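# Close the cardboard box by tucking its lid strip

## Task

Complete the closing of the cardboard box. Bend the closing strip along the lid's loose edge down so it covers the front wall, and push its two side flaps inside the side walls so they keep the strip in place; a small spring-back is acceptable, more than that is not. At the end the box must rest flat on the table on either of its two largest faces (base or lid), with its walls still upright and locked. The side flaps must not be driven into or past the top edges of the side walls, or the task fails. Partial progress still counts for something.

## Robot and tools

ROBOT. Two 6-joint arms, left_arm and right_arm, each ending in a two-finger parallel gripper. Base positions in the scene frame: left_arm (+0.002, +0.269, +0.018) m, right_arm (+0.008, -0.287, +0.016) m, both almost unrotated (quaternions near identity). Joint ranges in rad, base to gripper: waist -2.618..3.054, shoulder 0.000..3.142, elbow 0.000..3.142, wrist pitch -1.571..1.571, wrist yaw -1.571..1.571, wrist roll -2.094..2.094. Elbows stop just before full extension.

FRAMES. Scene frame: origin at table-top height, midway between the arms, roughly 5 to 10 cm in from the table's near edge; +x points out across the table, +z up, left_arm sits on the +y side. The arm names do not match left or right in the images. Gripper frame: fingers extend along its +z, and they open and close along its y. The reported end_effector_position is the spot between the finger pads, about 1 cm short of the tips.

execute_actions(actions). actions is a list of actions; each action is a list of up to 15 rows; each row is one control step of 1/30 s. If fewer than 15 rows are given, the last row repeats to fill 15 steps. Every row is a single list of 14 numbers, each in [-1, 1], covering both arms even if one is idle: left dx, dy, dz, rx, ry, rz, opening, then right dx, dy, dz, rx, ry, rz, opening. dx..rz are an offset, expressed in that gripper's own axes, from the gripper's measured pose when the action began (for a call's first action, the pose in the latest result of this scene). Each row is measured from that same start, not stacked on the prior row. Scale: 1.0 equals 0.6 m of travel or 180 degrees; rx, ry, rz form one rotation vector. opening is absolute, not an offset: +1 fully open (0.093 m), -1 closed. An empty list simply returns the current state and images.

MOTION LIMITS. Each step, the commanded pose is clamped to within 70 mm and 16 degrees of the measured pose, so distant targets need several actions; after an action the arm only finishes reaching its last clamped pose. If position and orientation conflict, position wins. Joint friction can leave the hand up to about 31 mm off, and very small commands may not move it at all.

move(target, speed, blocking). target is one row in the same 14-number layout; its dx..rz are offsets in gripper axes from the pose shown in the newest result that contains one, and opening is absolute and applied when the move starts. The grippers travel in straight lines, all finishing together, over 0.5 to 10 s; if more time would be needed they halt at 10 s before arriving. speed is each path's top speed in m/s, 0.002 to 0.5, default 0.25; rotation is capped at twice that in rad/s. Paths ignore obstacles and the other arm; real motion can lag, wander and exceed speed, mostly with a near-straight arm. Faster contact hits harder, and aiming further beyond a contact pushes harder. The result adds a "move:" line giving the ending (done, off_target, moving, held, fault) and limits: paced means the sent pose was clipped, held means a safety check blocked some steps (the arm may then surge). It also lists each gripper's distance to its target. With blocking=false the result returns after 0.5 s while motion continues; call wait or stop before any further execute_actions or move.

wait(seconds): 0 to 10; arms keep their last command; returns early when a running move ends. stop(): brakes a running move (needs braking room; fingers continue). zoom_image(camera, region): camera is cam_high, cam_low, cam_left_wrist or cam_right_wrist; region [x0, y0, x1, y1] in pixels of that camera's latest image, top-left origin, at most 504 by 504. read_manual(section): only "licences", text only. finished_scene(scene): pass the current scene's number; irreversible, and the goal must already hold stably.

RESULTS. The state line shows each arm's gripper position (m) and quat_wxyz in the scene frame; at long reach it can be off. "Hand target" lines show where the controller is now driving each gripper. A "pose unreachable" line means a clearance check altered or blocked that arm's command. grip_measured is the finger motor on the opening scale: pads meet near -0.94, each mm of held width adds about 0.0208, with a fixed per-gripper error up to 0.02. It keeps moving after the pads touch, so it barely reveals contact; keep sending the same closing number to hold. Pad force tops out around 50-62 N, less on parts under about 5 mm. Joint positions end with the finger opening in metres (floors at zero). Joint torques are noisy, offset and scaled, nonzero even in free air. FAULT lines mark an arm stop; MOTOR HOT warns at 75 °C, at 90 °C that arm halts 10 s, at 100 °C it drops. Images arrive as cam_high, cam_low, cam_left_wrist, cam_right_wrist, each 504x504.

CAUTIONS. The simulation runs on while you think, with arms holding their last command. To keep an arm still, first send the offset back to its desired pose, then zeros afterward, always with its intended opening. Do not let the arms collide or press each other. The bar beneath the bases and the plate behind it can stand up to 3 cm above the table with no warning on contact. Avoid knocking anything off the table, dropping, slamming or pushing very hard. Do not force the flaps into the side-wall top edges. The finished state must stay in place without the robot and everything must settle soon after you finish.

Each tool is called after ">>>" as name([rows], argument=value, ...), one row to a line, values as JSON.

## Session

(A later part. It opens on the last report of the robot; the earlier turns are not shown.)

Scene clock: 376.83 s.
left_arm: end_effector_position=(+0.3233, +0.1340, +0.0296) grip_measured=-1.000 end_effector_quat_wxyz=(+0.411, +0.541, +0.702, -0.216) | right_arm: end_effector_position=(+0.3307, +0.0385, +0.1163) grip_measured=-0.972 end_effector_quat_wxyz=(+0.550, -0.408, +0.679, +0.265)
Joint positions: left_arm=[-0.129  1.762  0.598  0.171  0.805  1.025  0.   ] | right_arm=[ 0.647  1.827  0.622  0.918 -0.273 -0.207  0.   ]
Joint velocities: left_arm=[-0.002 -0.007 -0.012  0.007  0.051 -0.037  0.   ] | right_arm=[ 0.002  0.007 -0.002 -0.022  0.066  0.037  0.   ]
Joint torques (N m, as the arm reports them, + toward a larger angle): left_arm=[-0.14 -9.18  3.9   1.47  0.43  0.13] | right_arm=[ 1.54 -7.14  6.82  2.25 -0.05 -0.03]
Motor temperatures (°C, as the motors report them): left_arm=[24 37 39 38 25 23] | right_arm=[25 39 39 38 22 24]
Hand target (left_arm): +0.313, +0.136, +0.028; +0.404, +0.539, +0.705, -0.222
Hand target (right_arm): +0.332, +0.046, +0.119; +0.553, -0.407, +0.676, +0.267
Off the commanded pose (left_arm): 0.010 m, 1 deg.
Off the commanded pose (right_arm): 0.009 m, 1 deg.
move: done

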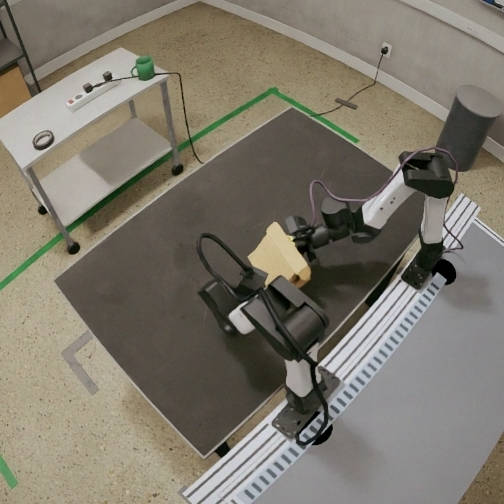

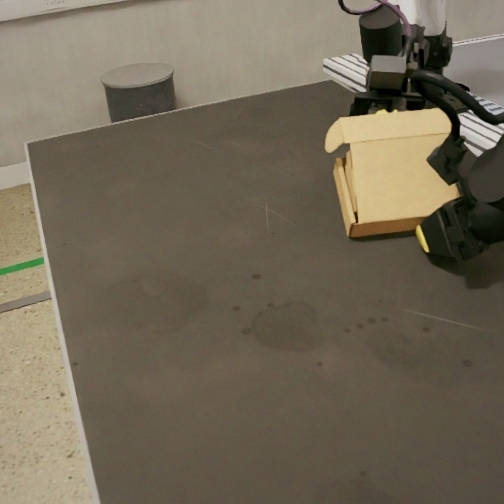

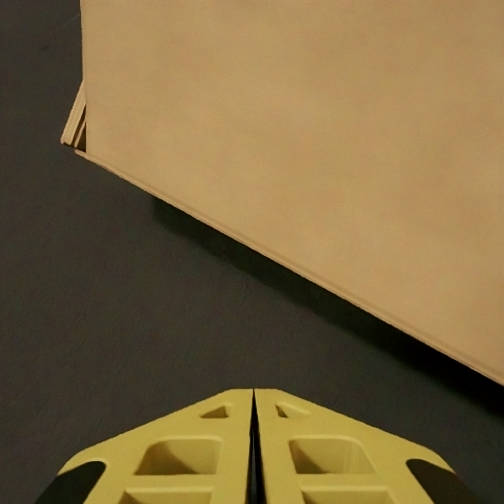

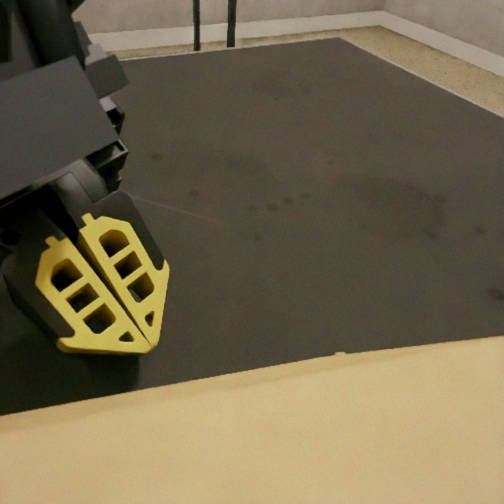

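>>> move(target=[0,0,-0.133,0,0,0,-1, 0,0,0,0,0,0,-1], speed=0.15)

>>> move(target=[-0.098,-0.197,0.048,-0.212,0.037,-0.149,1, 0,0,0,0,0,0,-1], speed=0.15)

Scene clock: 406.10 s.
left_arm: end_effector_position=(+0.2913, +0.1923, +0.0683) grip_measured=-1.000 end_effector_quat_wxyz=(+0.404, +0.541, +0.704, -0.219) | right_arm: end_effector_position=(+0.3307, +0.0385, +0.1163) grip_measured=-0.972 end_effector_quat_wxyz=(+0.550, -0.408, +0.679, +0.265)
Joint positions: left_arm=[ 0.111  1.558  0.647 -0.353  0.906  1.363  0.   ] | right_arm=[ 0.647  1.827  0.622  0.918 -0.273 -0.207  0.   ]
Joint velocities: left_arm=[-0.012  0.002  0.002 -0.154  0.066 -0.022  0.   ] | right_arm=[ 0.002 -0.017 -0.007  0.007 -0.007  0.066  0.   ]
Joint torques (N m, as the arm reports them, + toward a larger angle): left_arm=[-0.05 -6.54  8.08  0.89  0.53  0.12] | right_arm=[ 0.33 -8.68  5.42  2.15 -0.18 -0.08]
Motor temperatures (°C, as the motors report them): left_arm=[24 39 37 35 25 23] | right_arm=[25 39 40 42 22 24]
Hand target (left_arm): +0.295, +0.194, +0.074; +0.409, +0.542, +0.702, -0.217
Hand target (right_arm): +0.331, +0.038, +0.116; +0.550, -0.408, +0.679, +0.265
Off the commanded pose (left_arm): 0.008 m, 1 deg.
Off the commanded pose (right_arm): 0.000 m, 0 deg.
move: done

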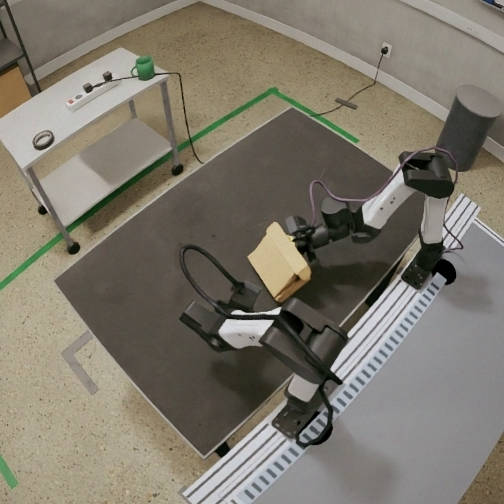

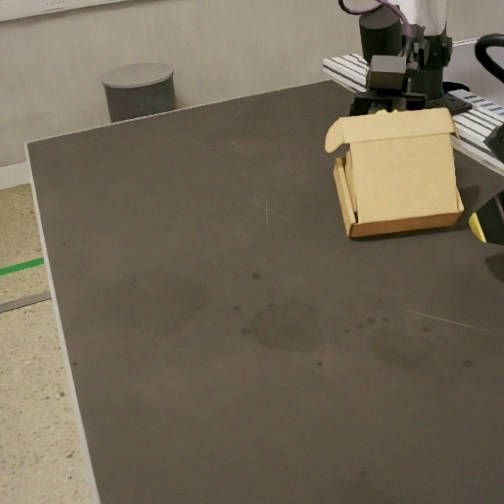

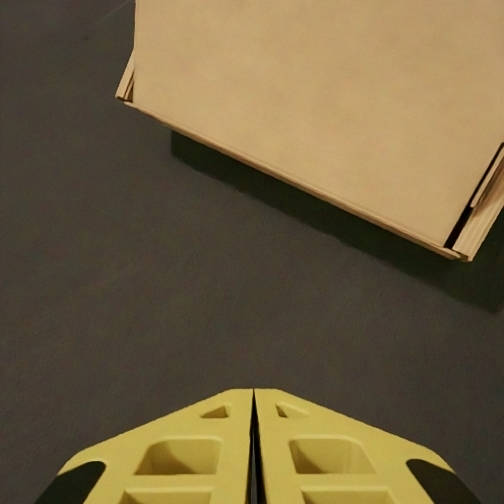

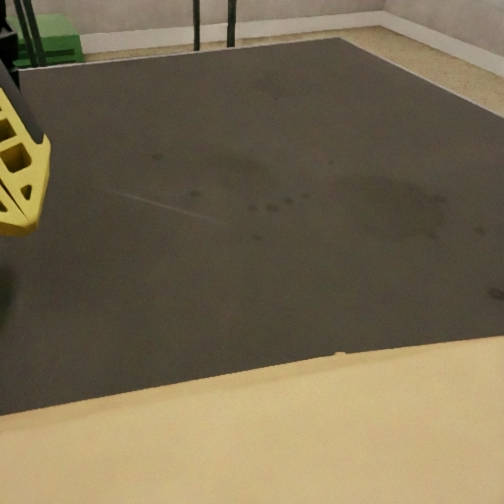

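Scene clock: 409.53 s.
left_arm: end_effector_position=(+0.1966, +0.1011, +0.0889) grip_measured=+0.988 end_effector_quat_wxyz=(+0.466, +0.210, +0.859, -0.041) | right_arm: end_effector_position=(+0.3307, +0.0385, +0.1163) grip_measured=-0.972 end_effector_quat_wxyz=(+0.550, -0.408, +0.679, +0.265)
Joint positions: left_arm=[-1.204  0.915  0.238 -0.097 -0.638 -0.353  0.093] | right_arm=[ 0.647  1.827  0.622  0.918 -0.273 -0.207  0.   ]
Joint velocities: left_arm=[-0.007  0.002 -0.007  0.007  0.007  0.037  0.   ] | right_arm=[-0.012  0.002  0.012 -0.066  0.095 -0.022  0.   ]
Joint torques (N m, as the arm reports them, + toward a larger angle): left_arm=[-1.49  0.41  9.9   1.92 -0.33 -0.03] | right_arm=[ 0.17 -8.41  5.33  2.15 -0.17 -0.07]
Motor temperatures (°C, as the motors report them): left_arm=[24 39 37 36 25 23] | right_arm=[25 39 40 42 22 24]
Hand target (left_arm): +0.196, +0.099, +0.089; +0.460, +0.214, +0.861, -0.034
Hand target (right_arm): +0.331, +0.038, +0.116; +0.550, -0.408, +0.679, +0.265
Off the commanded pose (left_arm): 0.006 m, 2 deg.
Off the commanded pose (right_arm): 0.000 m, 0 deg.
move: done

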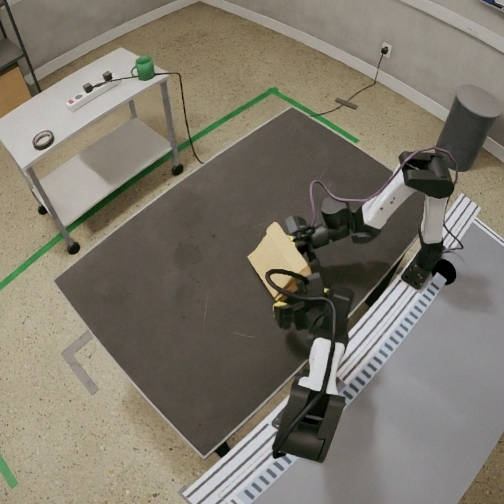

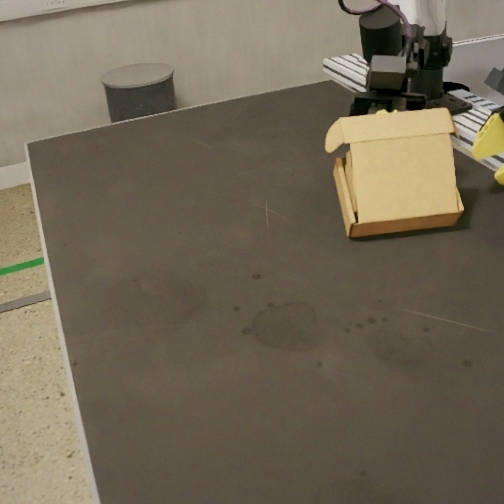

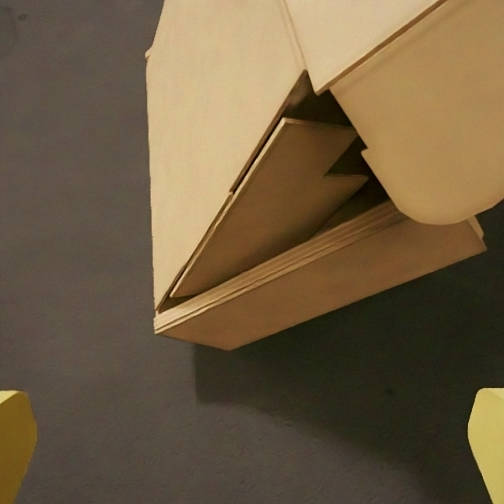

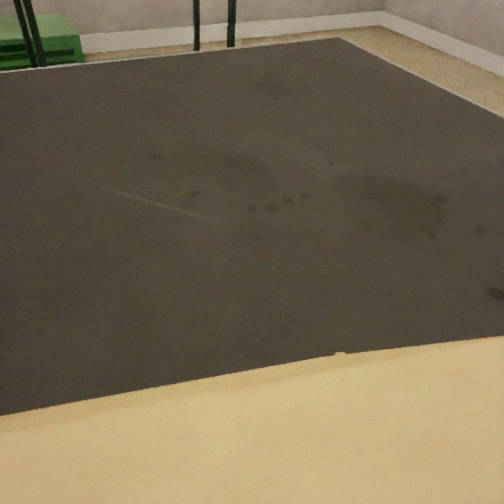

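>>> move(target=[0.03,-0.05,0.01,-0.156,0,0.23,1, 0,0,0,0,0,0,-1], speed=0.12)

Scene clock: 421.37 s.
left_arm: end_effector_position=(+0.1813, +0.0798, +0.0702) grip_measured=+0.988 end_effector_quat_wxyz=(+0.489, +0.378, +0.717, +0.322) | right_arm: end_effector_position=(+0.3307, +0.0385, +0.1163) grip_measured=-0.972 end_effector_quat_wxyz=(+0.550, -0.408, +0.679, +0.265)
Joint positions: left_arm=[-1.564  1.705  0.554 -0.452 -1.26  -0.519  0.093] | right_arm=[ 0.647  1.827  0.622  0.918 -0.273 -0.207  0.   ]
Joint velocities: left_arm=[ 0.017  0.012  0.002 -0.11  -0.022 -0.125 -0.   ] | right_arm=[-0.002  0.002 -0.017  0.007 -0.022  0.007  0.   ]
Joint torques (N m, as the arm reports them, + toward a larger angle): left_arm=[-1.57 -4.07  6.6   0.26 -0.68 -0.08] | right_arm=[ 0.3  -8.61  5.35  2.12 -0.17 -0.04]
Motor temperatures (°C, as the motors report them): left_arm=[24 37 39 36 25 23] | right_arm=[25 40 39 43 22 24]
Hand target (left_arm): +0.180, +0.075, +0.069; +0.489, +0.384, +0.712, +0.327
Hand target (right_arm): +0.331, +0.038, +0.116; +0.550, -0.408, +0.679, +0.265
Off the commanded pose (left_arm): 0.004 m, 1 deg.
Off the commanded pose (right_arm): 0.000 m, 0 deg.
move: done

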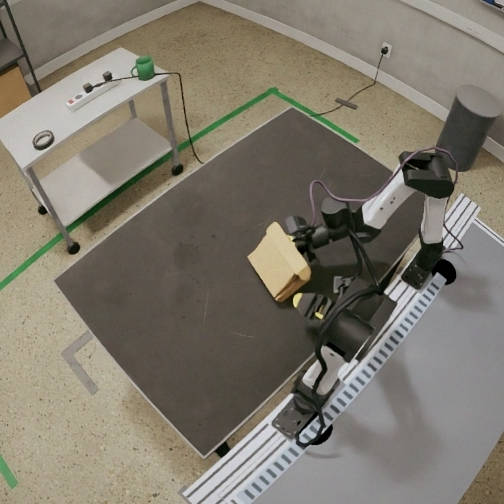

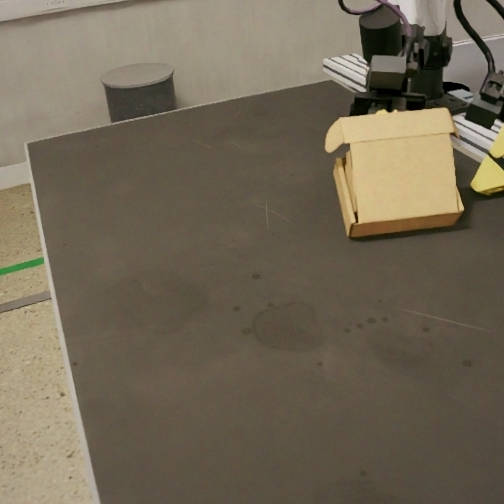

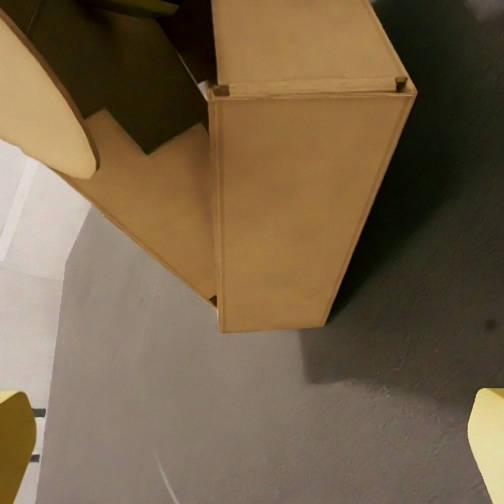

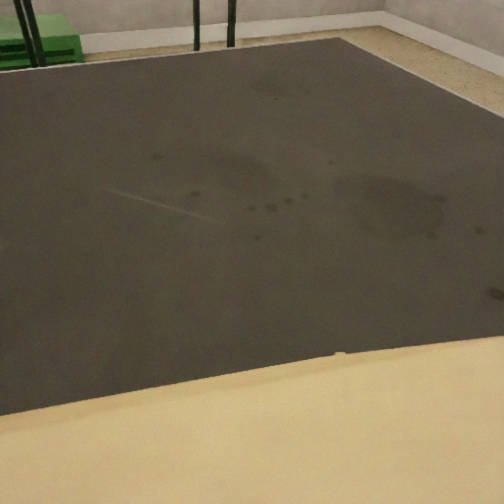

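>>> move(target=[-0.022,0.012,0.11,0,0,0,1, 0,0,0,0,0,0,-1], speed=0.07)

Scene clock: 430.70 s.
left_arm: end_effector_position=(+0.2498, +0.0715, +0.0722) grip_measured=+0.988 end_effector_quat_wxyz=(+0.500, +0.362, +0.721, +0.314) | right_arm: end_effector_position=(+0.3307, +0.0385, +0.1163) grip_measured=-0.972 end_effector_quat_wxyz=(+0.550, -0.408, +0.679, +0.265)
Joint positions: left_arm=[-1.272  1.705  0.421  0.45  -1.162  0.253  0.093] | right_arm=[ 0.647  1.827  0.622  0.918 -0.273 -0.207  0.   ]
Joint velocities: left_arm=[-0.002 -0.022 -0.002  0.022 -0.022  0.037 -0.   ] | right_arm=[ 0.002  0.002 -0.007 -0.007 -0.066 -0.007  0.   ]
Joint torques (N m, as the arm reports them, + toward a larger angle): left_arm=[ 0.15 -4.35  3.28  2.   -0.35  0.06] | right_arm=[ 0.32 -8.56  5.43  2.13 -0.15 -0.08]
Motor temperatures (°C, as the motors report them): left_arm=[24 36 39 34 25 23] | right_arm=[25 40 39 43 22 24]
Hand target (left_arm): +0.248, +0.080, +0.060; +0.485, +0.376, +0.720, +0.325
Hand target (right_arm): +0.331, +0.038, +0.116; +0.550, -0.408, +0.679, +0.265
Off the commanded pose (left_arm): 0.013 m, 2 deg.
Off the commanded pose (right_arm): 0.000 m, 0 deg.
move: off_target (left_arm)

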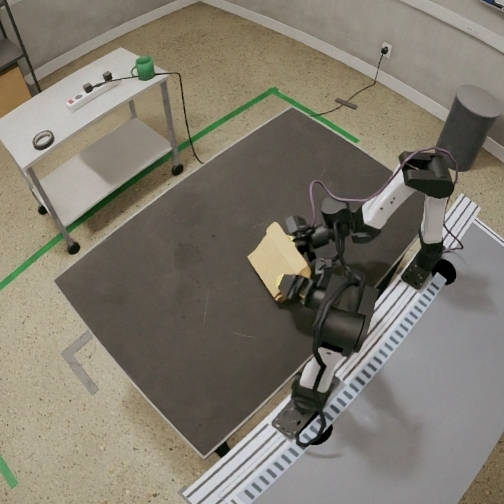

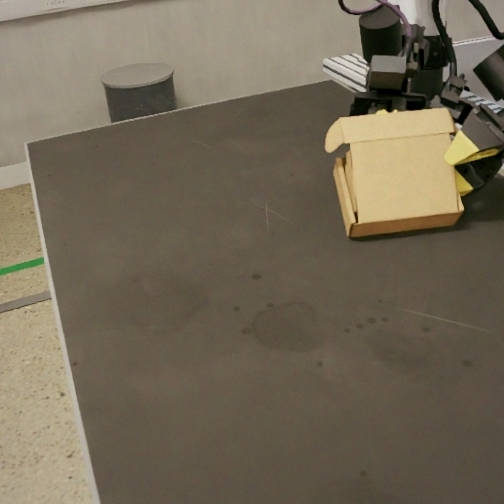

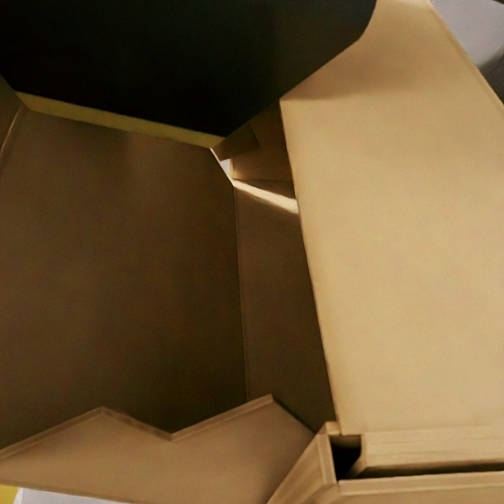

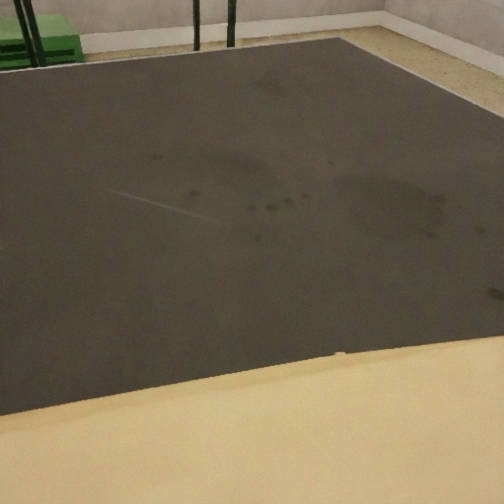

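>>> move(target=[0.028,-0.032,-0.008,0,0,0,1, 0,0,0,0,0,0,-1], speed=0.04)

Scene clock: 436.40 s.
left_arm: end_effector_position=(+0.2436, +0.0704, +0.0683) grip_measured=+0.988 end_effector_quat_wxyz=(+0.516, +0.337, +0.721, +0.315) | right_arm: end_effector_position=(+0.3307, +0.0385, +0.1163) grip_measured=-0.972 end_effector_quat_wxyz=(+0.550, -0.408, +0.679, +0.265)
Joint positions: left_arm=[-1.308  1.758  0.421  0.477 -1.222  0.174  0.093] | right_arm=[ 0.647  1.827  0.622  0.918 -0.273 -0.207  0.   ]
Joint velocities: left_arm=[-0.002 -0.007  0.002  0.007  0.022 -0.125  0.001] | right_arm=[ 0.002 -0.022 -0.027 -0.022 -0.037 -0.007  0.   ]
Joint torques (N m, as the arm reports them, + toward a larger angle): left_arm=[-1.52 -3.75  2.66  1.82 -0.14 -0.13] | right_arm=[ 0.32 -8.43  5.47  2.16 -0.14 -0.11]
Motor temperatures (°C, as the motors report them): left_arm=[24 36 38 35 25 23] | right_arm=[25 40 39 43 22 24]
Hand target (left_arm): +0.237, +0.075, +0.051; +0.500, +0.362, +0.721, +0.315
Hand target (right_arm): +0.331, +0.038, +0.116; +0.550, -0.408, +0.679, +0.265
Off the commanded pose (left_arm): 0.020 m, 3 deg.
Off the commanded pose (right_arm): 0.000 m, 0 deg.
move: off_target (left_arm)

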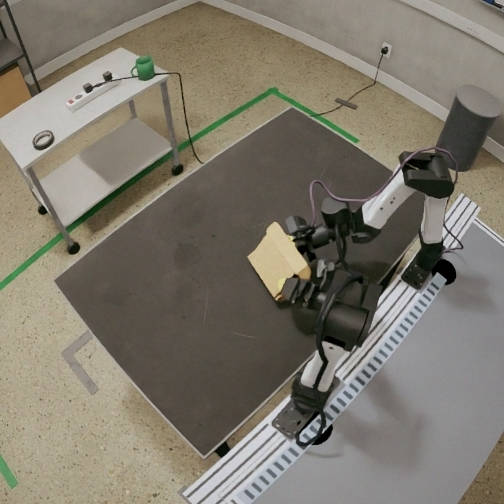

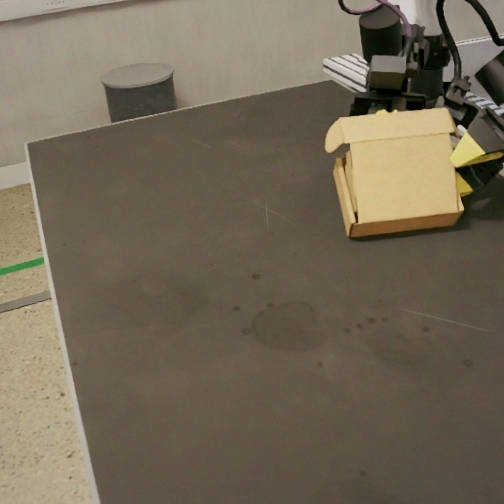

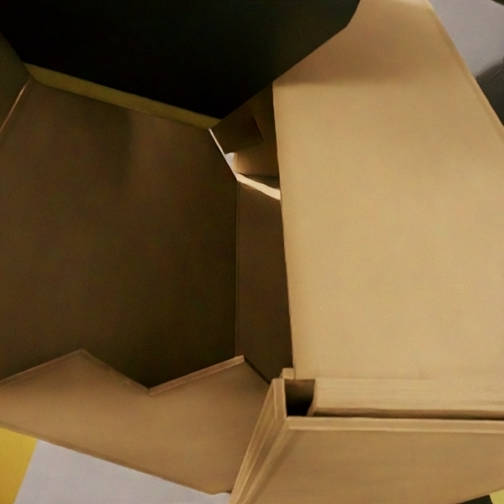

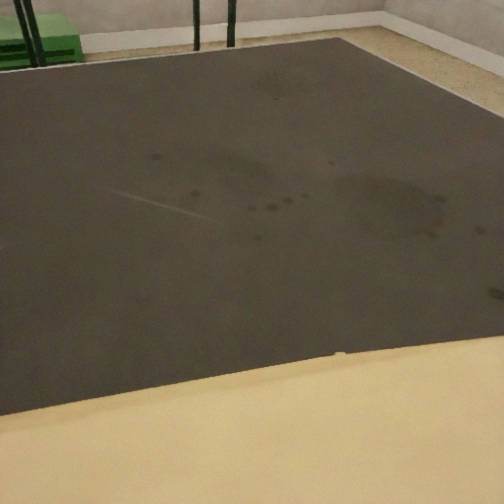

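>>> move(target=[-0.0,0.065,-0.05,0.083,0,-0.163,0.0, 0,0,0,0,0,0,-1], speed=0.08)

Scene clock: 460.93 s.
left_arm: end_effector_position=(+0.2242, +0.0849, +0.1122) grip_measured=+0.002 end_effector_quat_wxyz=(+0.539, +0.206, +0.813, +0.078) | right_arm: end_effector_position=(+0.3289, +0.0415, +0.1306) grip_measured=-0.972 end_effector_quat_wxyz=(+0.562, -0.406, +0.665, +0.276)
Joint positions: left_arm=[-1.279  1.21   0.339  0.107 -0.951 -0.251  0.045] | right_arm=[ 0.651  1.805  0.622  0.937 -0.286 -0.198  0.   ]
Joint velocities: left_arm=[ 0.007 -0.002 -0.012 -0.051 -0.022 -0.066 -0.   ] | right_arm=[-0.007 -0.002  0.007 -0.007 -0.022  0.066  0.   ]
Joint torques (N m, as the arm reports them, + toward a larger angle): left_arm=[-0.14 -4.94  6.08  1.83 -0.27 -0.07] | right_arm=[-0.2  -7.02  5.4   1.99 -0.08 -0.11]
Motor temperatures (°C, as the motors report them): left_arm=[24 35 36 35 25 23] | right_arm=[25 40 38 44 22 25]
Hand target (left_arm): +0.222, +0.091, +0.107; +0.532, +0.208, +0.817, +0.079
Hand target (right_arm): +0.330, +0.038, +0.116; +0.550, -0.408, +0.679, +0.265
Off the commanded pose (left_arm): 0.007 m, 1 deg.
Off the commanded pose (right_arm): 0.015 m, 2 deg.
move: off_target (right_arm)

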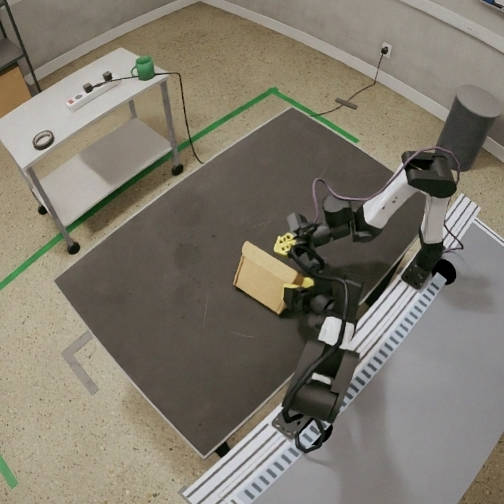

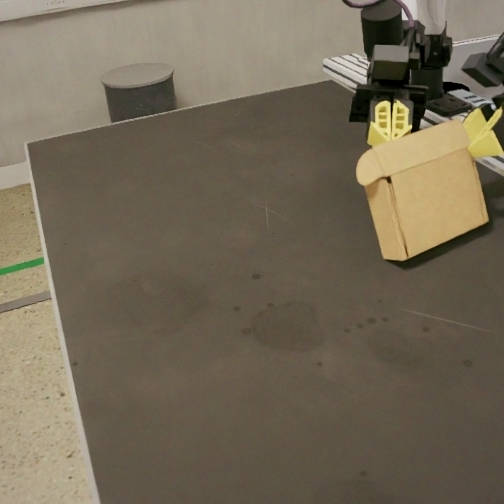

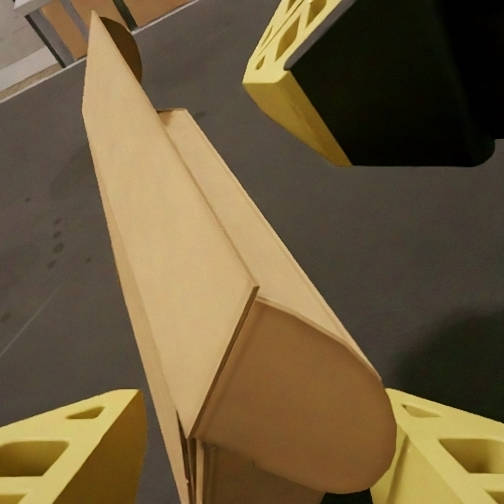

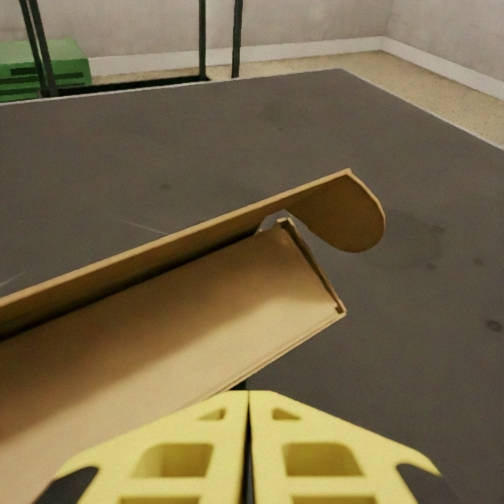

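>>> move(target=[0.049,-0.0,0.024,0.05,0,-0.105,0.0, -0.05,-0.05,-0.15,0,0,0,-1], speed=0.06)

Scene clock: 471.13 s.
left_arm: end_effector_position=(+0.2299, +0.0896, +0.0871) grip_measured=+0.002 end_effector_quat_wxyz=(+0.532, +0.112, +0.836, -0.076) | right_arm: end_effector_position=(+0.3167, -0.0364, +0.1951) grip_measured=-0.972 end_effector_quat_wxyz=(+0.576, -0.404, +0.657, +0.271)
Joint positions: left_arm=[-1.141  1.193  0.16   0.453 -0.699 -0.389  0.045] | right_arm=[ 0.456  1.366  0.517  0.616 -0.465 -0.253  0.   ]
Joint velocities: left_arm=[-0.007 -0.002  0.007 -0.051  0.037 -0.066 -0.001] | right_arm=[ 0.002 -0.007 -0.002  0.007  0.066 -0.081  0.   ]
Joint torques (N m, as the arm reports them, + toward a larger angle): left_arm=[ 0.15 -3.1   5.22  2.46 -0.16 -0.04] | right_arm=[-0.61 -6.32  5.04  1.95 -0.32 -0.13]
Motor temperatures (°C, as the motors report them): left_arm=[24 35 37 35 24 23] | right_arm=[25 40 38 44 22 24]
Hand target (left_arm): +0.228, +0.095, +0.080; +0.526, +0.111, +0.840, -0.075
Hand target (right_arm): +0.310, -0.041, +0.184; +0.563, -0.408, +0.665, +0.273
Off the commanded pose (left_arm): 0.009 m, 1 deg.
Off the commanded pose (right_arm): 0.016 m, 2 deg.
move: off_target (right_arm)

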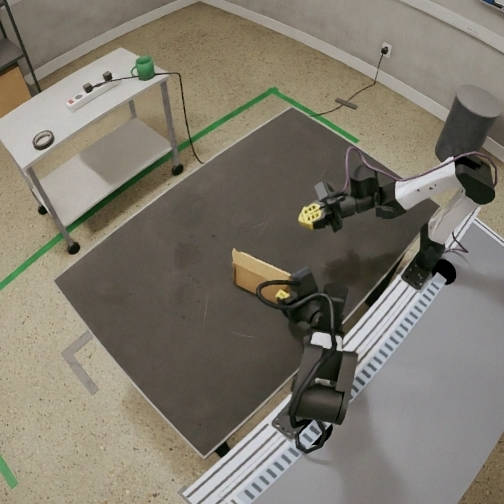

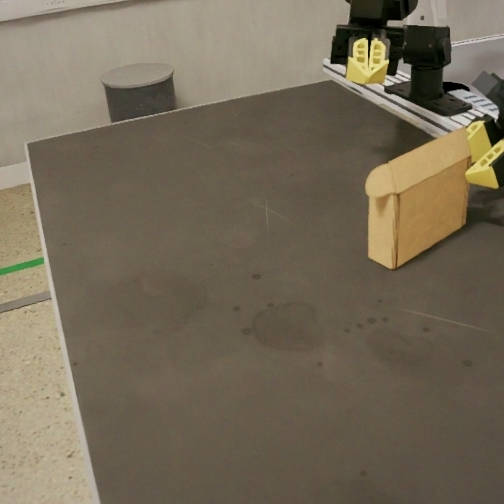

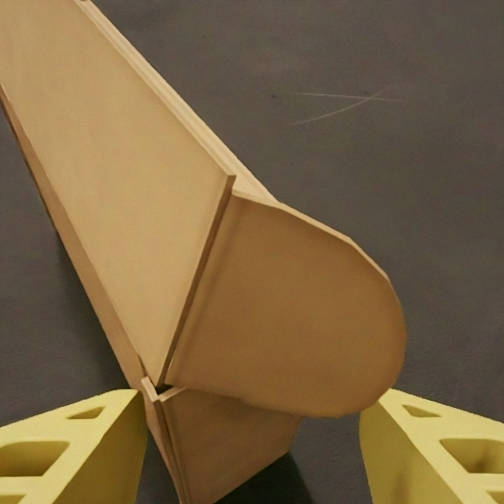

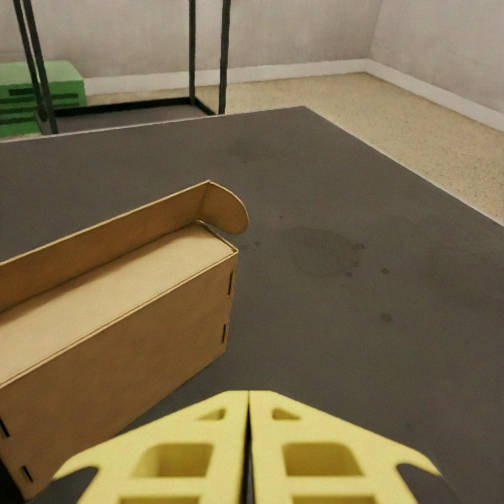

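>>> move(target=[0,0,0,0,0,0,1, 0,0,0,0,0,0,-1])

>>> move(target=[0.02,0.03,0.06,-0.06,-0.07,0,1, 0,0,0,0,0,0,-1], speed=0.06)

Scene clock: 484.87 s.
left_arm: end_effector_position=(+0.2298, +0.0894, +0.0870) grip_measured=+0.988 end_effector_quat_wxyz=(+0.532, +0.112, +0.836, -0.077) | right_arm: end_effector_position=(+0.3166, -0.0363, +0.1948) grip_measured=-0.972 end_effector_quat_wxyz=(+0.576, -0.404, +0.657, +0.271)
Joint positions: left_arm=[-1.14   1.193  0.16   0.453 -0.697 -0.389  0.093] | right_arm=[ 0.456  1.366  0.517  0.615 -0.466 -0.253  0.   ]
Joint velocities: left_arm=[ 0.007 -0.007 -0.012 -0.007 -0.037 -0.051  0.   ] | right_arm=[-0.002 -0.022  0.012 -0.051 -0.051 -0.037  0.   ]
Joint torques (N m, as the arm reports them, + toward a larger angle): left_arm=[-0.67 -2.76  7.01  2.41 -0.29  0.04] | right_arm=[ 0.35 -5.52  6.69  2.11 -0.18 -0.07]
Motor temperatures (°C, as the motors report them): left_arm=[24 34 37 37 24 23] | right_arm=[25 39 38 44 22 24]
Hand target (left_arm): +0.230, +0.090, +0.087; +0.532, +0.112, +0.836, -0.076
Hand target (right_arm): +0.317, -0.036, +0.195; +0.576, -0.404, +0.657, +0.271
Off the commanded pose (left_arm): 0.000 m, 0 deg.
Off the commanded pose (right_arm): 0.000 m, 0 deg.
move: done

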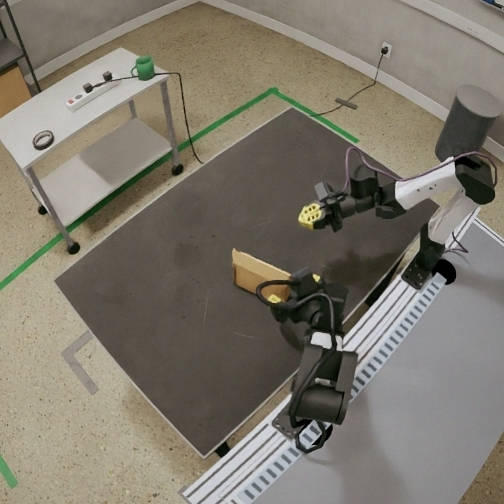

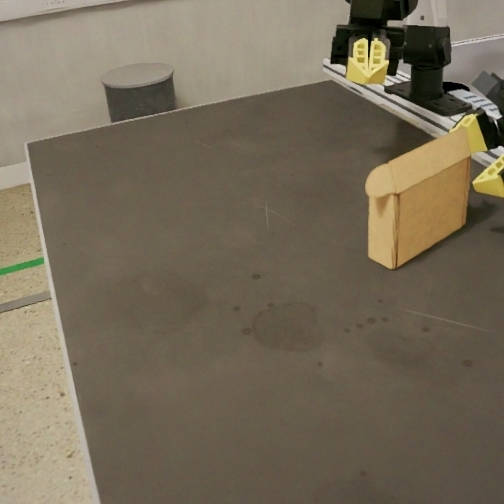

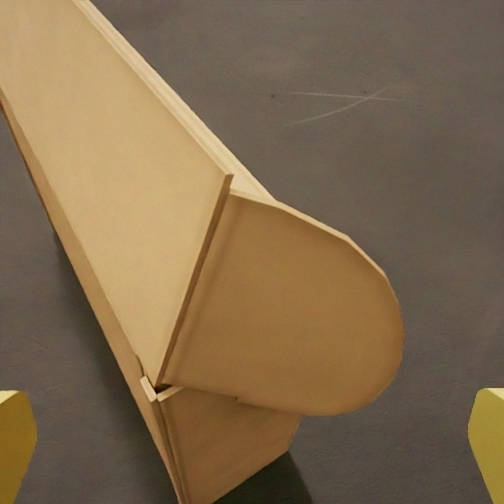

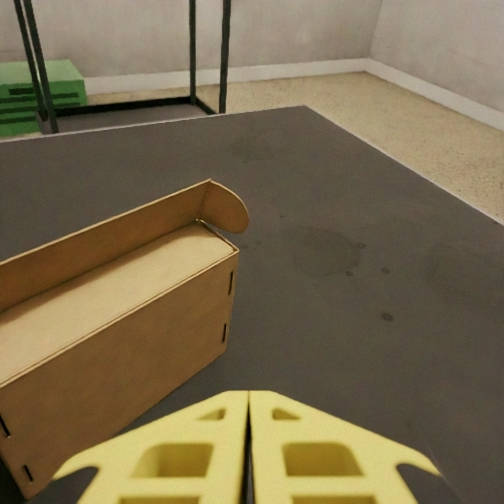

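Scene clock: 487.90 s.
left_arm: end_effector_position=(+0.2608, +0.0922, +0.0647) grip_measured=+0.988 end_effector_quat_wxyz=(+0.630, +0.047, +0.775, -0.022) | right_arm: end_effector_position=(+0.3166, -0.0363, +0.1948) grip_measured=-0.972 end_effector_quat_wxyz=(+0.576, -0.404, +0.657, +0.271)
Joint positions: left_arm=[-1.133  1.975  0.141  1.494 -0.927 -0.232  0.093] | right_arm=[ 0.456  1.366  0.517  0.615 -0.466 -0.253  0.   ]
Joint velocities: left_arm=[-0.002  0.002  0.007  0.066  0.037 -0.007 -0.   ] | right_arm=[-0.002 -0.017  0.002  0.066  0.037 -0.007  0.   ]
Joint torques (N m, as the arm reports them, + toward a larger angle): left_arm=[-0.13 -4.03  1.58  2.53 -0.26  0.13] | right_arm=[ 0.28 -5.52  6.7   2.07 -0.17 -0.05]
Motor temperatures (°C, as the motors report them): left_arm=[24 34 36 37 24 23] | right_arm=[25 39 38 44 22 24]
Hand target (left_arm): +0.261, +0.098, +0.059; +0.626, +0.051, +0.778, -0.009
Hand target (right_arm): +0.317, -0.036, +0.195; +0.576, -0.404, +0.657, +0.271
Off the commanded pose (left_arm): 0.008 m, 2 deg.
Off the commanded pose (right_arm): 0.000 m, 0 deg.
move: done

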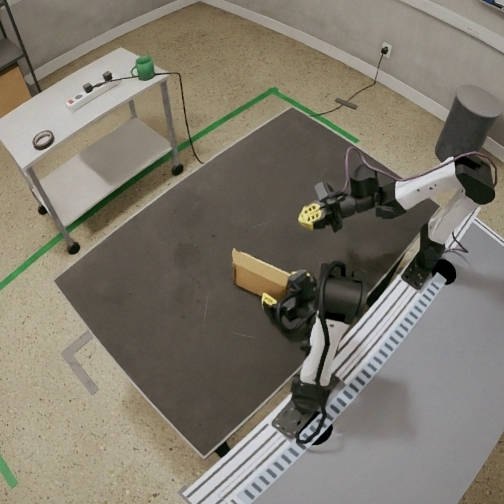

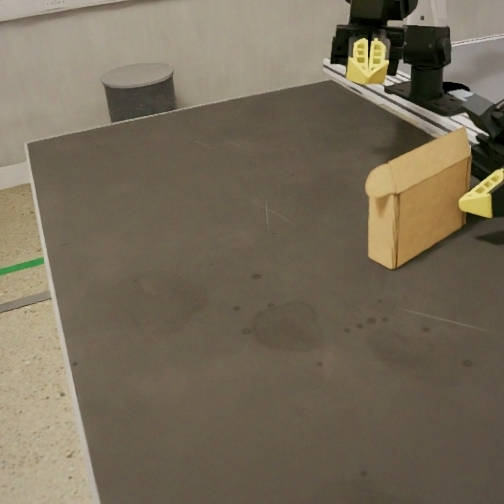

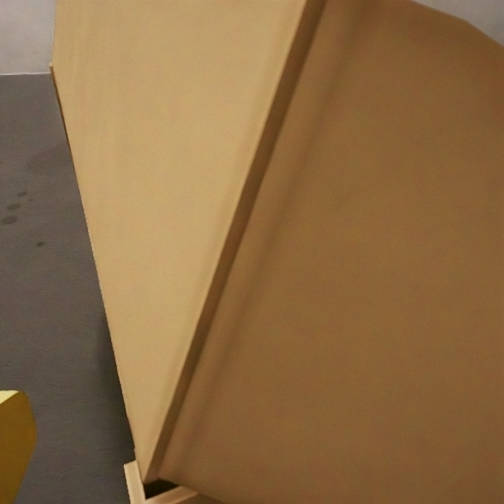

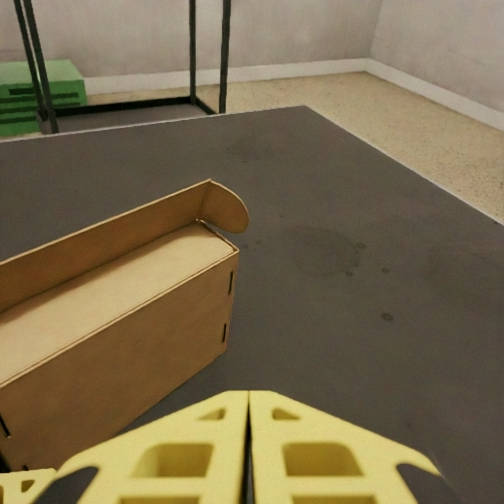

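Close gradually.

>>> execute_actions([
  [[0,0,0,0,0,0,0.7,0,0,0,0,0,0,-1],[0,0,0,0,0,0,0.66,0,0,0,0,0,0,-1],[0,0,0,0,0,0,0.62,0,0,0,0,0,0,-1],[0,0,0,0,0,0,0.58,0,0,0,0,0,0,-1],[0,0,0,0,0,0,0.54,0,0,0,0,0,0,-1],[0,0,0,0,0,0,0.5,0,0,0,0,0,0,-1],[0,0,0,0,0,0,0.46,0,0,0,0,0,0,-1],[0,0,0,0,0,0,0.42,0,0,0,0,0,0,-1],[0,0,0,0,0,0,0.38,0,0,0,0,0,0,-1],[0,0,0,0,0,0,0.34,0,0,0,0,0,0,-1],[0,0,0,0,0,0,0.3,0,0,0,0,0,0,-1],[0,0,0,0,0,0,0.26,0,0,0,0,0,0,-1],[0,0,0,0,0,0,0.22,0,0,0,0,0,0,-1],[0,0,0,0,0,0,0.18,0,0,0,0,0,0,-1],[0,0,0,0,0,0,0.14,0,0,0,0,0,0,-1]],
  [[0,0,0,0,0,0,0.1,0,0,0,0,0,0,-1],[0,0,0,0,0,0,0.06,0,0,0,0,0,0,-1],[0,0,0,0,0,0,0.02,0,0,0,0,0,0,-1],[0,0,0,0,0,0,-0.02,0,0,0,0,0,0,-1],[0,0,0,0,0,0,-0.06,0,0,0,0,0,0,-1],[0,0,0,0,0,0,-0.1,0,0,0,0,0,0,-1],[0,0,0,0,0,0,-0.15,0,0,0,0,0,0,-1]],
])

Scene clock: 499.10 s.
left_arm: end_effector_position=(+0.2609, +0.0922, +0.0654) grip_measured=-0.132 end_effector_quat_wxyz=(+0.631, +0.046, +0.774, -0.023) | right_arm: end_effector_position=(+0.3166, -0.0363, +0.1948) grip_measured=-0.972 end_effector_quat_wxyz=(+0.576, -0.404, +0.657, +0.271)
Joint positions: left_arm=[-1.133  1.975  0.141  1.498 -0.928 -0.231  0.039] | right_arm=[ 0.456  1.366  0.517  0.615 -0.466 -0.253  0.   ]
Joint velocities: left_arm=[ 0.012 -0.012  0.012 -0.095  0.007 -0.007 -0.   ] | right_arm=[-0.022 -0.022 -0.017 -0.081  0.007 -0.007  0.   ]
Joint torques (N m, as the arm reports them, + toward a larger angle): left_arm=[-0.69 -6.27  2.03  2.4  -0.18  0.03] | right_arm=[ 0.22 -5.49  6.67  2.09 -0.21 -0.1 ]
Motor temperatures (°C, as the motors report them): left_arm=[24 34 36 38 24 23] | right_arm=[25 38 39 45 22 24]
Hand target (left_arm): +0.261, +0.092, +0.065; +0.631, +0.046, +0.774, -0.023
Hand target (right_arm): +0.317, -0.036, +0.195; +0.576, -0.404, +0.657, +0.271
Off the commanded pose (left_arm): 0.000 m, 0 deg.
Off the commanded pose (right_arm): 0.000 m, 0 deg.

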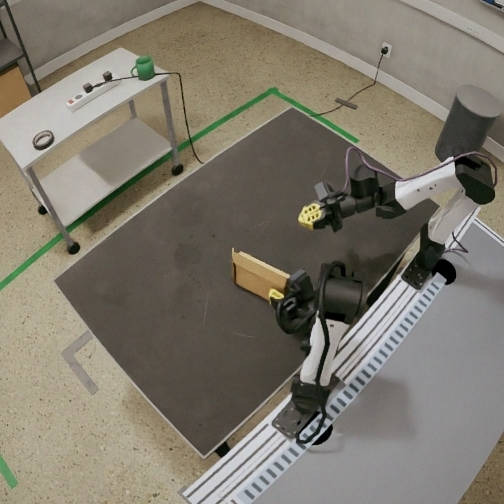

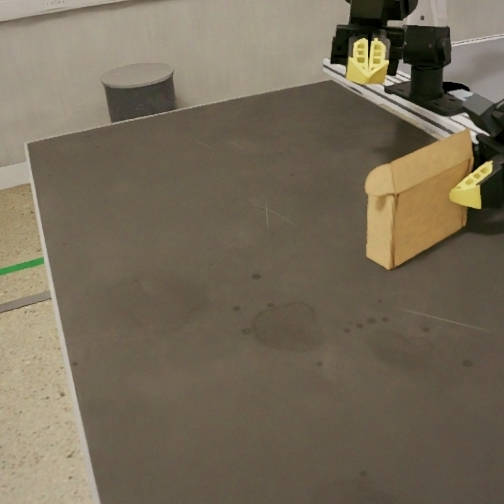

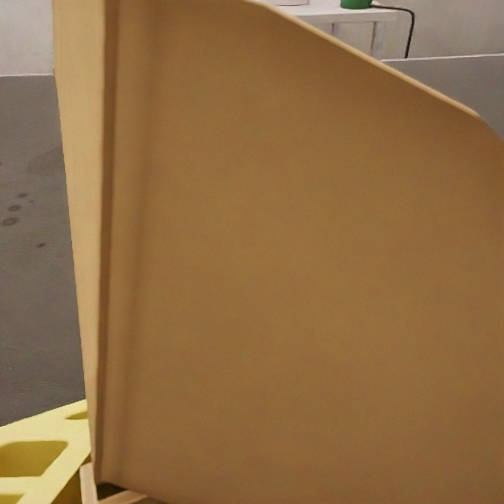

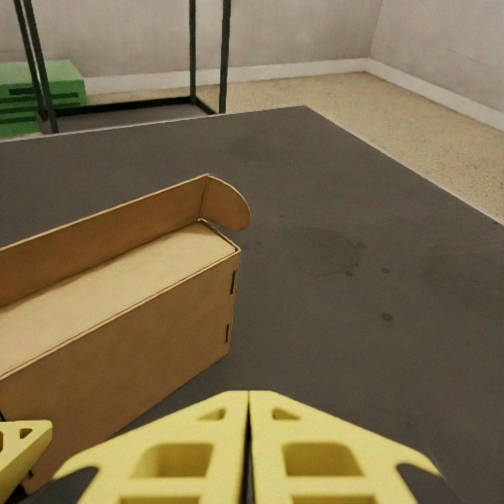

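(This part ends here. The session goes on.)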